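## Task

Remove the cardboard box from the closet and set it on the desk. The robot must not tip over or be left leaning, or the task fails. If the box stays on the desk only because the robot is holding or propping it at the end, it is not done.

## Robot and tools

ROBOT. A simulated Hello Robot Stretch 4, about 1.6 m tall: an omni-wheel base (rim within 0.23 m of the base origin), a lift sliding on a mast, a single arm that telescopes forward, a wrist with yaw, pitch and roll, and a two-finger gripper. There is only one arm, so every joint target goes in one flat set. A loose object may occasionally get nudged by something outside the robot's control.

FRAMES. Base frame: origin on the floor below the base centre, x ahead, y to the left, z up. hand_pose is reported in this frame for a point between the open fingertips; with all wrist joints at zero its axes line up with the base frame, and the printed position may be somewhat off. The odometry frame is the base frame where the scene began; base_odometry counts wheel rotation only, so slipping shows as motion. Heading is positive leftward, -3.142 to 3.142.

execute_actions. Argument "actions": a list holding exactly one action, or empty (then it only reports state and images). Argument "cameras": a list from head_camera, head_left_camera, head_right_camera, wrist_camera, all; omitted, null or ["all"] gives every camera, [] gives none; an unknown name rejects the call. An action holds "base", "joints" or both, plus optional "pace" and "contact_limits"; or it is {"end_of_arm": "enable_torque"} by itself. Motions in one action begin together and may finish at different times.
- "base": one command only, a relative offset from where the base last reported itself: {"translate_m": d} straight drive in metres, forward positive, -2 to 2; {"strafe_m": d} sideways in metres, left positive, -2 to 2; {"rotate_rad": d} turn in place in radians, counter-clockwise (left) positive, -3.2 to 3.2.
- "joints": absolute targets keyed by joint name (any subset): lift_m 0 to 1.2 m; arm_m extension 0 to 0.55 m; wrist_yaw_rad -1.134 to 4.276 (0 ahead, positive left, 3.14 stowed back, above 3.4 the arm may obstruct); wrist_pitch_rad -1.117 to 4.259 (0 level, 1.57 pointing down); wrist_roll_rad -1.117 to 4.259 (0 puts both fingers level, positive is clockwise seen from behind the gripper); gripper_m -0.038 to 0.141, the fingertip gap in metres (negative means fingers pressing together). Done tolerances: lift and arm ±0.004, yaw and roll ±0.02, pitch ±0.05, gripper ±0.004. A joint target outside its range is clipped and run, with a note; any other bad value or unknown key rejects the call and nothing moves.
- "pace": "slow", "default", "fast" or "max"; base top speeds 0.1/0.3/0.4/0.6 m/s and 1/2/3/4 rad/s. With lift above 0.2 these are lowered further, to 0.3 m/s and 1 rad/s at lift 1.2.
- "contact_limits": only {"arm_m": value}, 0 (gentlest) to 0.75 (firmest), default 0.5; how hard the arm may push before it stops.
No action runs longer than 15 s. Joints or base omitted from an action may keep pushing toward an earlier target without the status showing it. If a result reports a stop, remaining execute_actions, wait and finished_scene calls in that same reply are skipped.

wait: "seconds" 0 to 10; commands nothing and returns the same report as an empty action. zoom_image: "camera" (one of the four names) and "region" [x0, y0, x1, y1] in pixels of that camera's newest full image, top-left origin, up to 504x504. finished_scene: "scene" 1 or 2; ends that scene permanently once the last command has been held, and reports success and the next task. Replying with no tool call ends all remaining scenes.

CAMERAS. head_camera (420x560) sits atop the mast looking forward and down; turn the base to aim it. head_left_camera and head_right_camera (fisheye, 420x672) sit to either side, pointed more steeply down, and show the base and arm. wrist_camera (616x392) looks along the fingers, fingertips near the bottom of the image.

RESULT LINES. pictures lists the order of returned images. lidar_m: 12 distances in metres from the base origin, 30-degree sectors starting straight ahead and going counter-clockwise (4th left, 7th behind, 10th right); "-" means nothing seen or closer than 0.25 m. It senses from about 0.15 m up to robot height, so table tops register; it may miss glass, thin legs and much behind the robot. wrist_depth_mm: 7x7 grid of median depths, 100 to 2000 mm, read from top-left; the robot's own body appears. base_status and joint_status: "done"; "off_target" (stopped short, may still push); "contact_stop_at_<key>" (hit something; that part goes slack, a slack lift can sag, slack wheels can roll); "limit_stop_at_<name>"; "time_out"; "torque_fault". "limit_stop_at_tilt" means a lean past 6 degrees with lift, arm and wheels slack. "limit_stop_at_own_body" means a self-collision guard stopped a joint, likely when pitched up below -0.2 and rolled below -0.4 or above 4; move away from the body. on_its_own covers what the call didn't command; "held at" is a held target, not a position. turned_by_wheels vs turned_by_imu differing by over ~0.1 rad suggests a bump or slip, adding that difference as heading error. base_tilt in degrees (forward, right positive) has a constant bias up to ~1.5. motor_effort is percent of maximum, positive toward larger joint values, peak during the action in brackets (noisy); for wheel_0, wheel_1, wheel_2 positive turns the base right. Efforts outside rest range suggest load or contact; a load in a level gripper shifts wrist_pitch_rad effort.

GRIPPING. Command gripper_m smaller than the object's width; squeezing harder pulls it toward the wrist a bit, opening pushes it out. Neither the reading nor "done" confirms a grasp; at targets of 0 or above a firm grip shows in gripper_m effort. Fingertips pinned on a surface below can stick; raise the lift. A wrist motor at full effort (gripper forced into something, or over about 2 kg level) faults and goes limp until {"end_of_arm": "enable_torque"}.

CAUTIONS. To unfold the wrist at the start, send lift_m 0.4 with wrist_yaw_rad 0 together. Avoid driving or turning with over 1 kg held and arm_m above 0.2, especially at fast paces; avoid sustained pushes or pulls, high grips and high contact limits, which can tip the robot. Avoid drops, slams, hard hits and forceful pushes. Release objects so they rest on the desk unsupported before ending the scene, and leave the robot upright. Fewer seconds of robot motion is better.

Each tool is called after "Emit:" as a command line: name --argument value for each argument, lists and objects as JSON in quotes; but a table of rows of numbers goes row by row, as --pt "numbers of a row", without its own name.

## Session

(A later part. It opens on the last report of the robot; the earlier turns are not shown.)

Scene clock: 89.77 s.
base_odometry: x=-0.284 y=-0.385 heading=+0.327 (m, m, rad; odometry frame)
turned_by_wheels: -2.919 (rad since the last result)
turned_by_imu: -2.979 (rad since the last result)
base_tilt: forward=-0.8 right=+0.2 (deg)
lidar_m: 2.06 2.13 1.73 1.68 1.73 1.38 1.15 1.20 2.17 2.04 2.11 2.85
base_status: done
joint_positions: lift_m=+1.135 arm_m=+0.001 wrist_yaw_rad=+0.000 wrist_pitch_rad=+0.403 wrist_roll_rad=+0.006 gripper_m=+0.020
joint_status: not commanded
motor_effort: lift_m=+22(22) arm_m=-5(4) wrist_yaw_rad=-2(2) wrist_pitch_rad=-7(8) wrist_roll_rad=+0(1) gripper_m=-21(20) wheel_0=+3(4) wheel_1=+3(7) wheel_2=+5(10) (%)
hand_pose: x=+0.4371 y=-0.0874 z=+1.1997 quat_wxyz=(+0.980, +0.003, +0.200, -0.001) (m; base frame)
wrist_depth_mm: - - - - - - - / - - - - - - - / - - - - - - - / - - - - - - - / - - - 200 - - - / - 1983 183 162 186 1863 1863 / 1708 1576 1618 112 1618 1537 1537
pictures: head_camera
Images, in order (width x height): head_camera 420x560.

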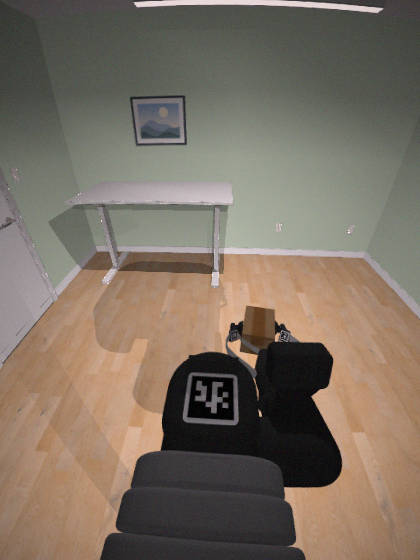

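Emit:
execute_actions --actions '[{"base":{"strafe_m":0.55},"joints":{"lift_m":1.2}}]' --cameras '[]'

Emit:
execute_actions --actions '[{"base":{"translate_m":1.5},"joints":{"arm_m":0.35}}]' --cameras '["head_left_camera","wrist_camera"]'

Scene clock: 94.70 s.
base_odometry: x=-0.461 y=+0.135 heading=+0.327 (m, m, rad; odometry frame)
turned_by_wheels: +0.000 (rad since the last result)
turned_by_imu: +0.003 (rad since the last result)
base_tilt: forward=-0.7 right=+0.2 (deg)
lidar_m: 2.07 1.62 1.19 1.12 1.15 1.18 1.17 1.25 1.67 2.61 2.71 2.15
base_status: done
joint_positions: lift_m=+1.199 arm_m=+0.001 wrist_yaw_rad=+0.000 wrist_pitch_rad=+0.403 wrist_roll_rad=+0.006 gripper_m=+0.020
joint_status: all done
motor_effort: lift_m=+22(24) arm_m=-4(5) wrist_yaw_rad=-1(1) wrist_pitch_rad=-8(8) wrist_roll_rad=+0(3) gripper_m=-20(19) wheel_0=-2(9) wheel_1=+0(10) wheel_2=+0(6) (%)
hand_pose: x=+0.4371 y=-0.0874 z=+1.2639 quat_wxyz=(+0.980, +0.003, +0.200, -0.001) (m; base frame)
wrist_depth_mm: 1618 - - - - - - / 1708 - - - - - - / 1618 - - - - - - / 1661 - - - - - - / 1618 - - 200 - - - / 1576 - 183 162 187 1983 1921 / 1618 1708 1708 112 1708 1661 1576
pictures: none
No camera images: the call's "cameras" was empty. Leave "cameras" out to get every camera's image.

Scene clock: 101.20 s.
base_odometry: x=+0.960 y=+0.618 heading=+0.327 (m, m, rad; odometry frame)
turned_by_wheels: +0.000 (rad since the last result)
turned_by_imu: -0.001 (rad since the last result)
base_tilt: forward=-0.7 right=+0.2 (deg)
lidar_m: 0.55 0.59 0.79 1.13 1.18 1.66 2.66 2.78 2.70 2.60 0.81 0.59
base_status: done
joint_positions: lift_m=+1.199 arm_m=+0.349 wrist_yaw_rad=+0.000 wrist_pitch_rad=+0.403 wrist_roll_rad=+0.006 gripper_m=+0.020
joint_status: all done
motor_effort: lift_m=+21(21) arm_m=+5(5) wrist_yaw_rad=-1(0) wrist_pitch_rad=-8(7) wrist_roll_rad=-1(1) gripper_m=-21(21) wheel_0=+3(7) wheel_1=+3(6) wheel_2=-1(10) (%)
hand_pose: x=+0.7855 y=-0.0874 z=+1.2639 quat_wxyz=(+0.980, +0.003, +0.200, -0.001) (m; base frame)
wrist_depth_mm: 707 699 699 691 707 715 699 / 759 759 759 768 759 759 741 / 820 809 809 809 798 798 788 / 866 866 878 878 866 854 854 / 878 854 842 199 759 798 788 / 683 676 184 163 186 627 627 / 564 539 535 112 535 508 525
pictures: head_left_camera, wrist_camera
Images, in order (width x height): head_left_camera 420x672, wrist_camera 616x392.

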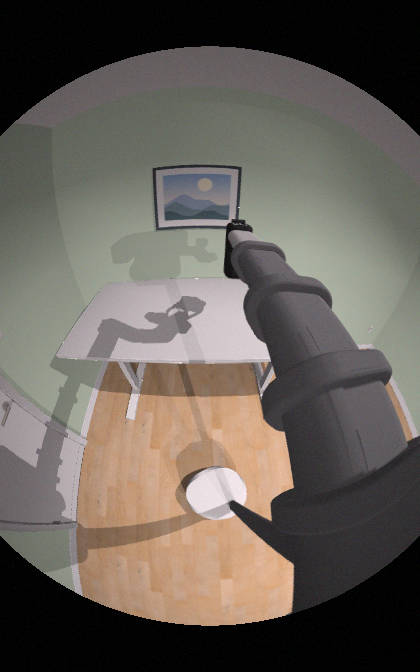

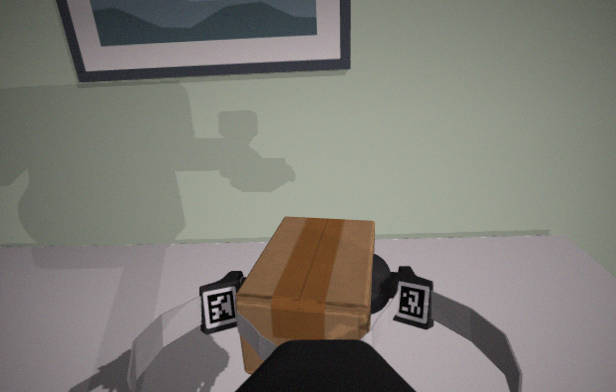

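Emit:
execute_actions --actions '[{"joints":{"lift_m":0.91}}]' --cameras '[]'

Scene clock: 104.40 s.
base_odometry: x=+0.960 y=+0.618 heading=+0.327 (m, m, rad; odometry frame)
turned_by_wheels: +0.000 (rad since the last result)
turned_by_imu: +0.001 (rad since the last result)
base_tilt: forward=-0.7 right=+0.2 (deg)
lidar_m: 0.55 0.59 0.81 1.13 1.20 1.66 2.66 2.77 2.72 2.57 0.82 0.59
base_status: not commanded
joint_positions: lift_m=+0.910 arm_m=+0.349 wrist_yaw_rad=+0.000 wrist_pitch_rad=+0.403 wrist_roll_rad=+0.006 gripper_m=+0.020
joint_status: all done
motor_effort: lift_m=+14(20) arm_m=+5(5) wrist_yaw_rad=+0(2) wrist_pitch_rad=-8(8) wrist_roll_rad=+0(1) gripper_m=-22(21) wheel_0=+3(3) wheel_1=+2(2) wheel_2=-1(0) (%)
hand_pose: x=+0.7855 y=-0.0874 z=+0.9754 quat_wxyz=(+0.980, +0.003, +0.200, -0.001) (m; base frame)
wrist_depth_mm: 723 715 723 715 707 715 707 / 768 768 759 759 750 750 741 / 676 647 621 591 569 554 539 / 427 421 404 397 384 375 368 / 312 307 301 199 276 285 281 / 247 243 183 163 187 228 226 / 204 194 193 112 195 185 190
pictures: none
No camera images: the call's "cameras" was empty. Leave "cameras" out to get every camera's image.

Already at placing height. Release.

Emit:
execute_actions --actions '[{"joints":{"gripper_m":0.13}}]' --cameras '[]'

Emit:
execute_actions --actions '[{"joints":{"lift_m":1.02}}]' --cameras '[]'

Emit:
execute_actions --actions '[{"joints":{"arm_m":0.05}}]' --cameras '["wrist_camera"]'

Scene clock: 108.23 s.
base_odometry: x=+0.960 y=+0.618 heading=+0.327 (m, m, rad; odometry frame)
turned_by_wheels: +0.000 (rad since the last result)
turned_by_imu: +0.001 (rad since the last result)
base_tilt: forward=-0.7 right=+0.3 (deg)
lidar_m: 0.55 0.59 0.82 1.12 1.20 1.66 2.66 2.77 2.70 2.59 0.83 0.59
base_status: not commanded
joint_positions: lift_m=+0.910 arm_m=+0.349 wrist_yaw_rad=+0.000 wrist_pitch_rad=+0.402 wrist_roll_rad=+0.006 gripper_m=+0.130
joint_status: all done
motor_effort: lift_m=+14(14) arm_m=+5(5) wrist_yaw_rad=-2(1) wrist_pitch_rad=-5(8) wrist_roll_rad=-1(3) gripper_m=+0(20) wheel_0=+3(3) wheel_1=+2(3) wheel_2=+0(0) (%)
hand_pose: x=+0.7856 y=-0.0874 z=+0.9757 quat_wxyz=(+0.980, +0.003, +0.200, -0.001) (m; base frame)
wrist_depth_mm: 715 707 715 715 707 707 707 / 759 768 759 759 759 750 759 / 683 647 627 597 574 554 544 / 430 418 407 397 387 377 368 / 314 309 303 208 265 286 282 / 249 244 221 179 189 213 227 / 205 197 201 112 195 191 190
pictures: none
No camera images: the call's "cameras" was empty. Leave "cameras" out to get every camera's image.

Scene clock: 109.73 s.
base_odometry: x=+0.960 y=+0.618 heading=+0.327 (m, m, rad; odometry frame)
turned_by_wheels: +0.000 (rad since the last result)
turned_by_imu: +0.000 (rad since the last result)
base_tilt: forward=-0.7 right=+0.2 (deg)
lidar_m: 0.54 0.58 0.81 1.11 1.20 1.64 2.67 2.77 2.72 2.58 0.83 0.61
base_status: not commanded
joint_positions: lift_m=+1.020 arm_m=+0.349 wrist_yaw_rad=+0.000 wrist_pitch_rad=+0.402 wrist_roll_rad=+0.006 gripper_m=+0.130
joint_status: all done
motor_effort: lift_m=+22(24) arm_m=+5(5) wrist_yaw_rad=-2(1) wrist_pitch_rad=-5(4) wrist_roll_rad=-1(1) gripper_m=-1(0) wheel_0=+3(3) wheel_1=+3(3) wheel_2=-1(1) (%)
hand_pose: x=+0.7856 y=-0.0874 z=+1.0850 quat_wxyz=(+0.980, +0.003, +0.200, -0.001) (m; base frame)
wrist_depth_mm: 715 715 707 715 707 715 699 / 768 759 750 750 750 750 750 / 809 820 809 809 809 798 798 / 723 707 691 668 647 634 621 / 525 517 504 500 488 477 473 / 413 407 368 394 362 355 379 / 343 327 334 112 324 319 315
pictures: none
No camera images: the call's "cameras" was empty. Leave "cameras" out to get every camera's image.

Scene clock: 111.73 s.
base_odometry: x=+0.960 y=+0.618 heading=+0.327 (m, m, rad; odometry frame)
turned_by_wheels: +0.000 (rad since the last result)
turned_by_imu: +0.000 (rad since the last result)
base_tilt: forward=-0.7 right=+0.2 (deg)
lidar_m: 0.55 0.60 0.79 1.12 1.20 1.65 2.63 2.78 2.70 2.57 0.83 0.60
base_status: not commanded
joint_positions: lift_m=+1.020 arm_m=+0.051 wrist_yaw_rad=+0.000 wrist_pitch_rad=+0.402 wrist_roll_rad=+0.006 gripper_m=+0.130
joint_status: all done
motor_effort: lift_m=+22(22) arm_m=-4(6) wrist_yaw_rad=-2(2) wrist_pitch_rad=-7(5) wrist_roll_rad=-1(2) gripper_m=-1(0) wheel_0=+3(3) wheel_1=+3(2) wheel_2=-1(0) (%)
hand_pose: x=+0.4872 y=-0.0874 z=+1.0849 quat_wxyz=(+0.980, +0.003, +0.200, -0.001) (m; base frame)
wrist_depth_mm: 991 1008 976 991 976 991 960 / 1060 1060 1060 1042 1042 1042 1042 / 1118 1098 1042 991 976 960 1078 / 732 707 683 668 647 634 615 / 525 521 508 500 492 477 469 / 415 410 370 394 366 355 379 / 1008 1397 1464 112 1366 917 1397
pictures: wrist_camera
Images, in order (width x height): wrist_camera 616x392.

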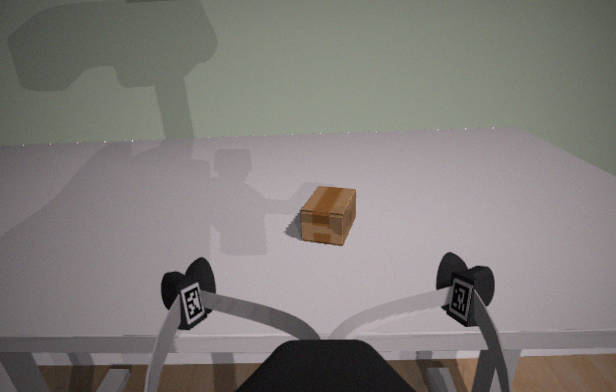

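Emit:
finished_scene --scene 2

The scene is finished: the task was done.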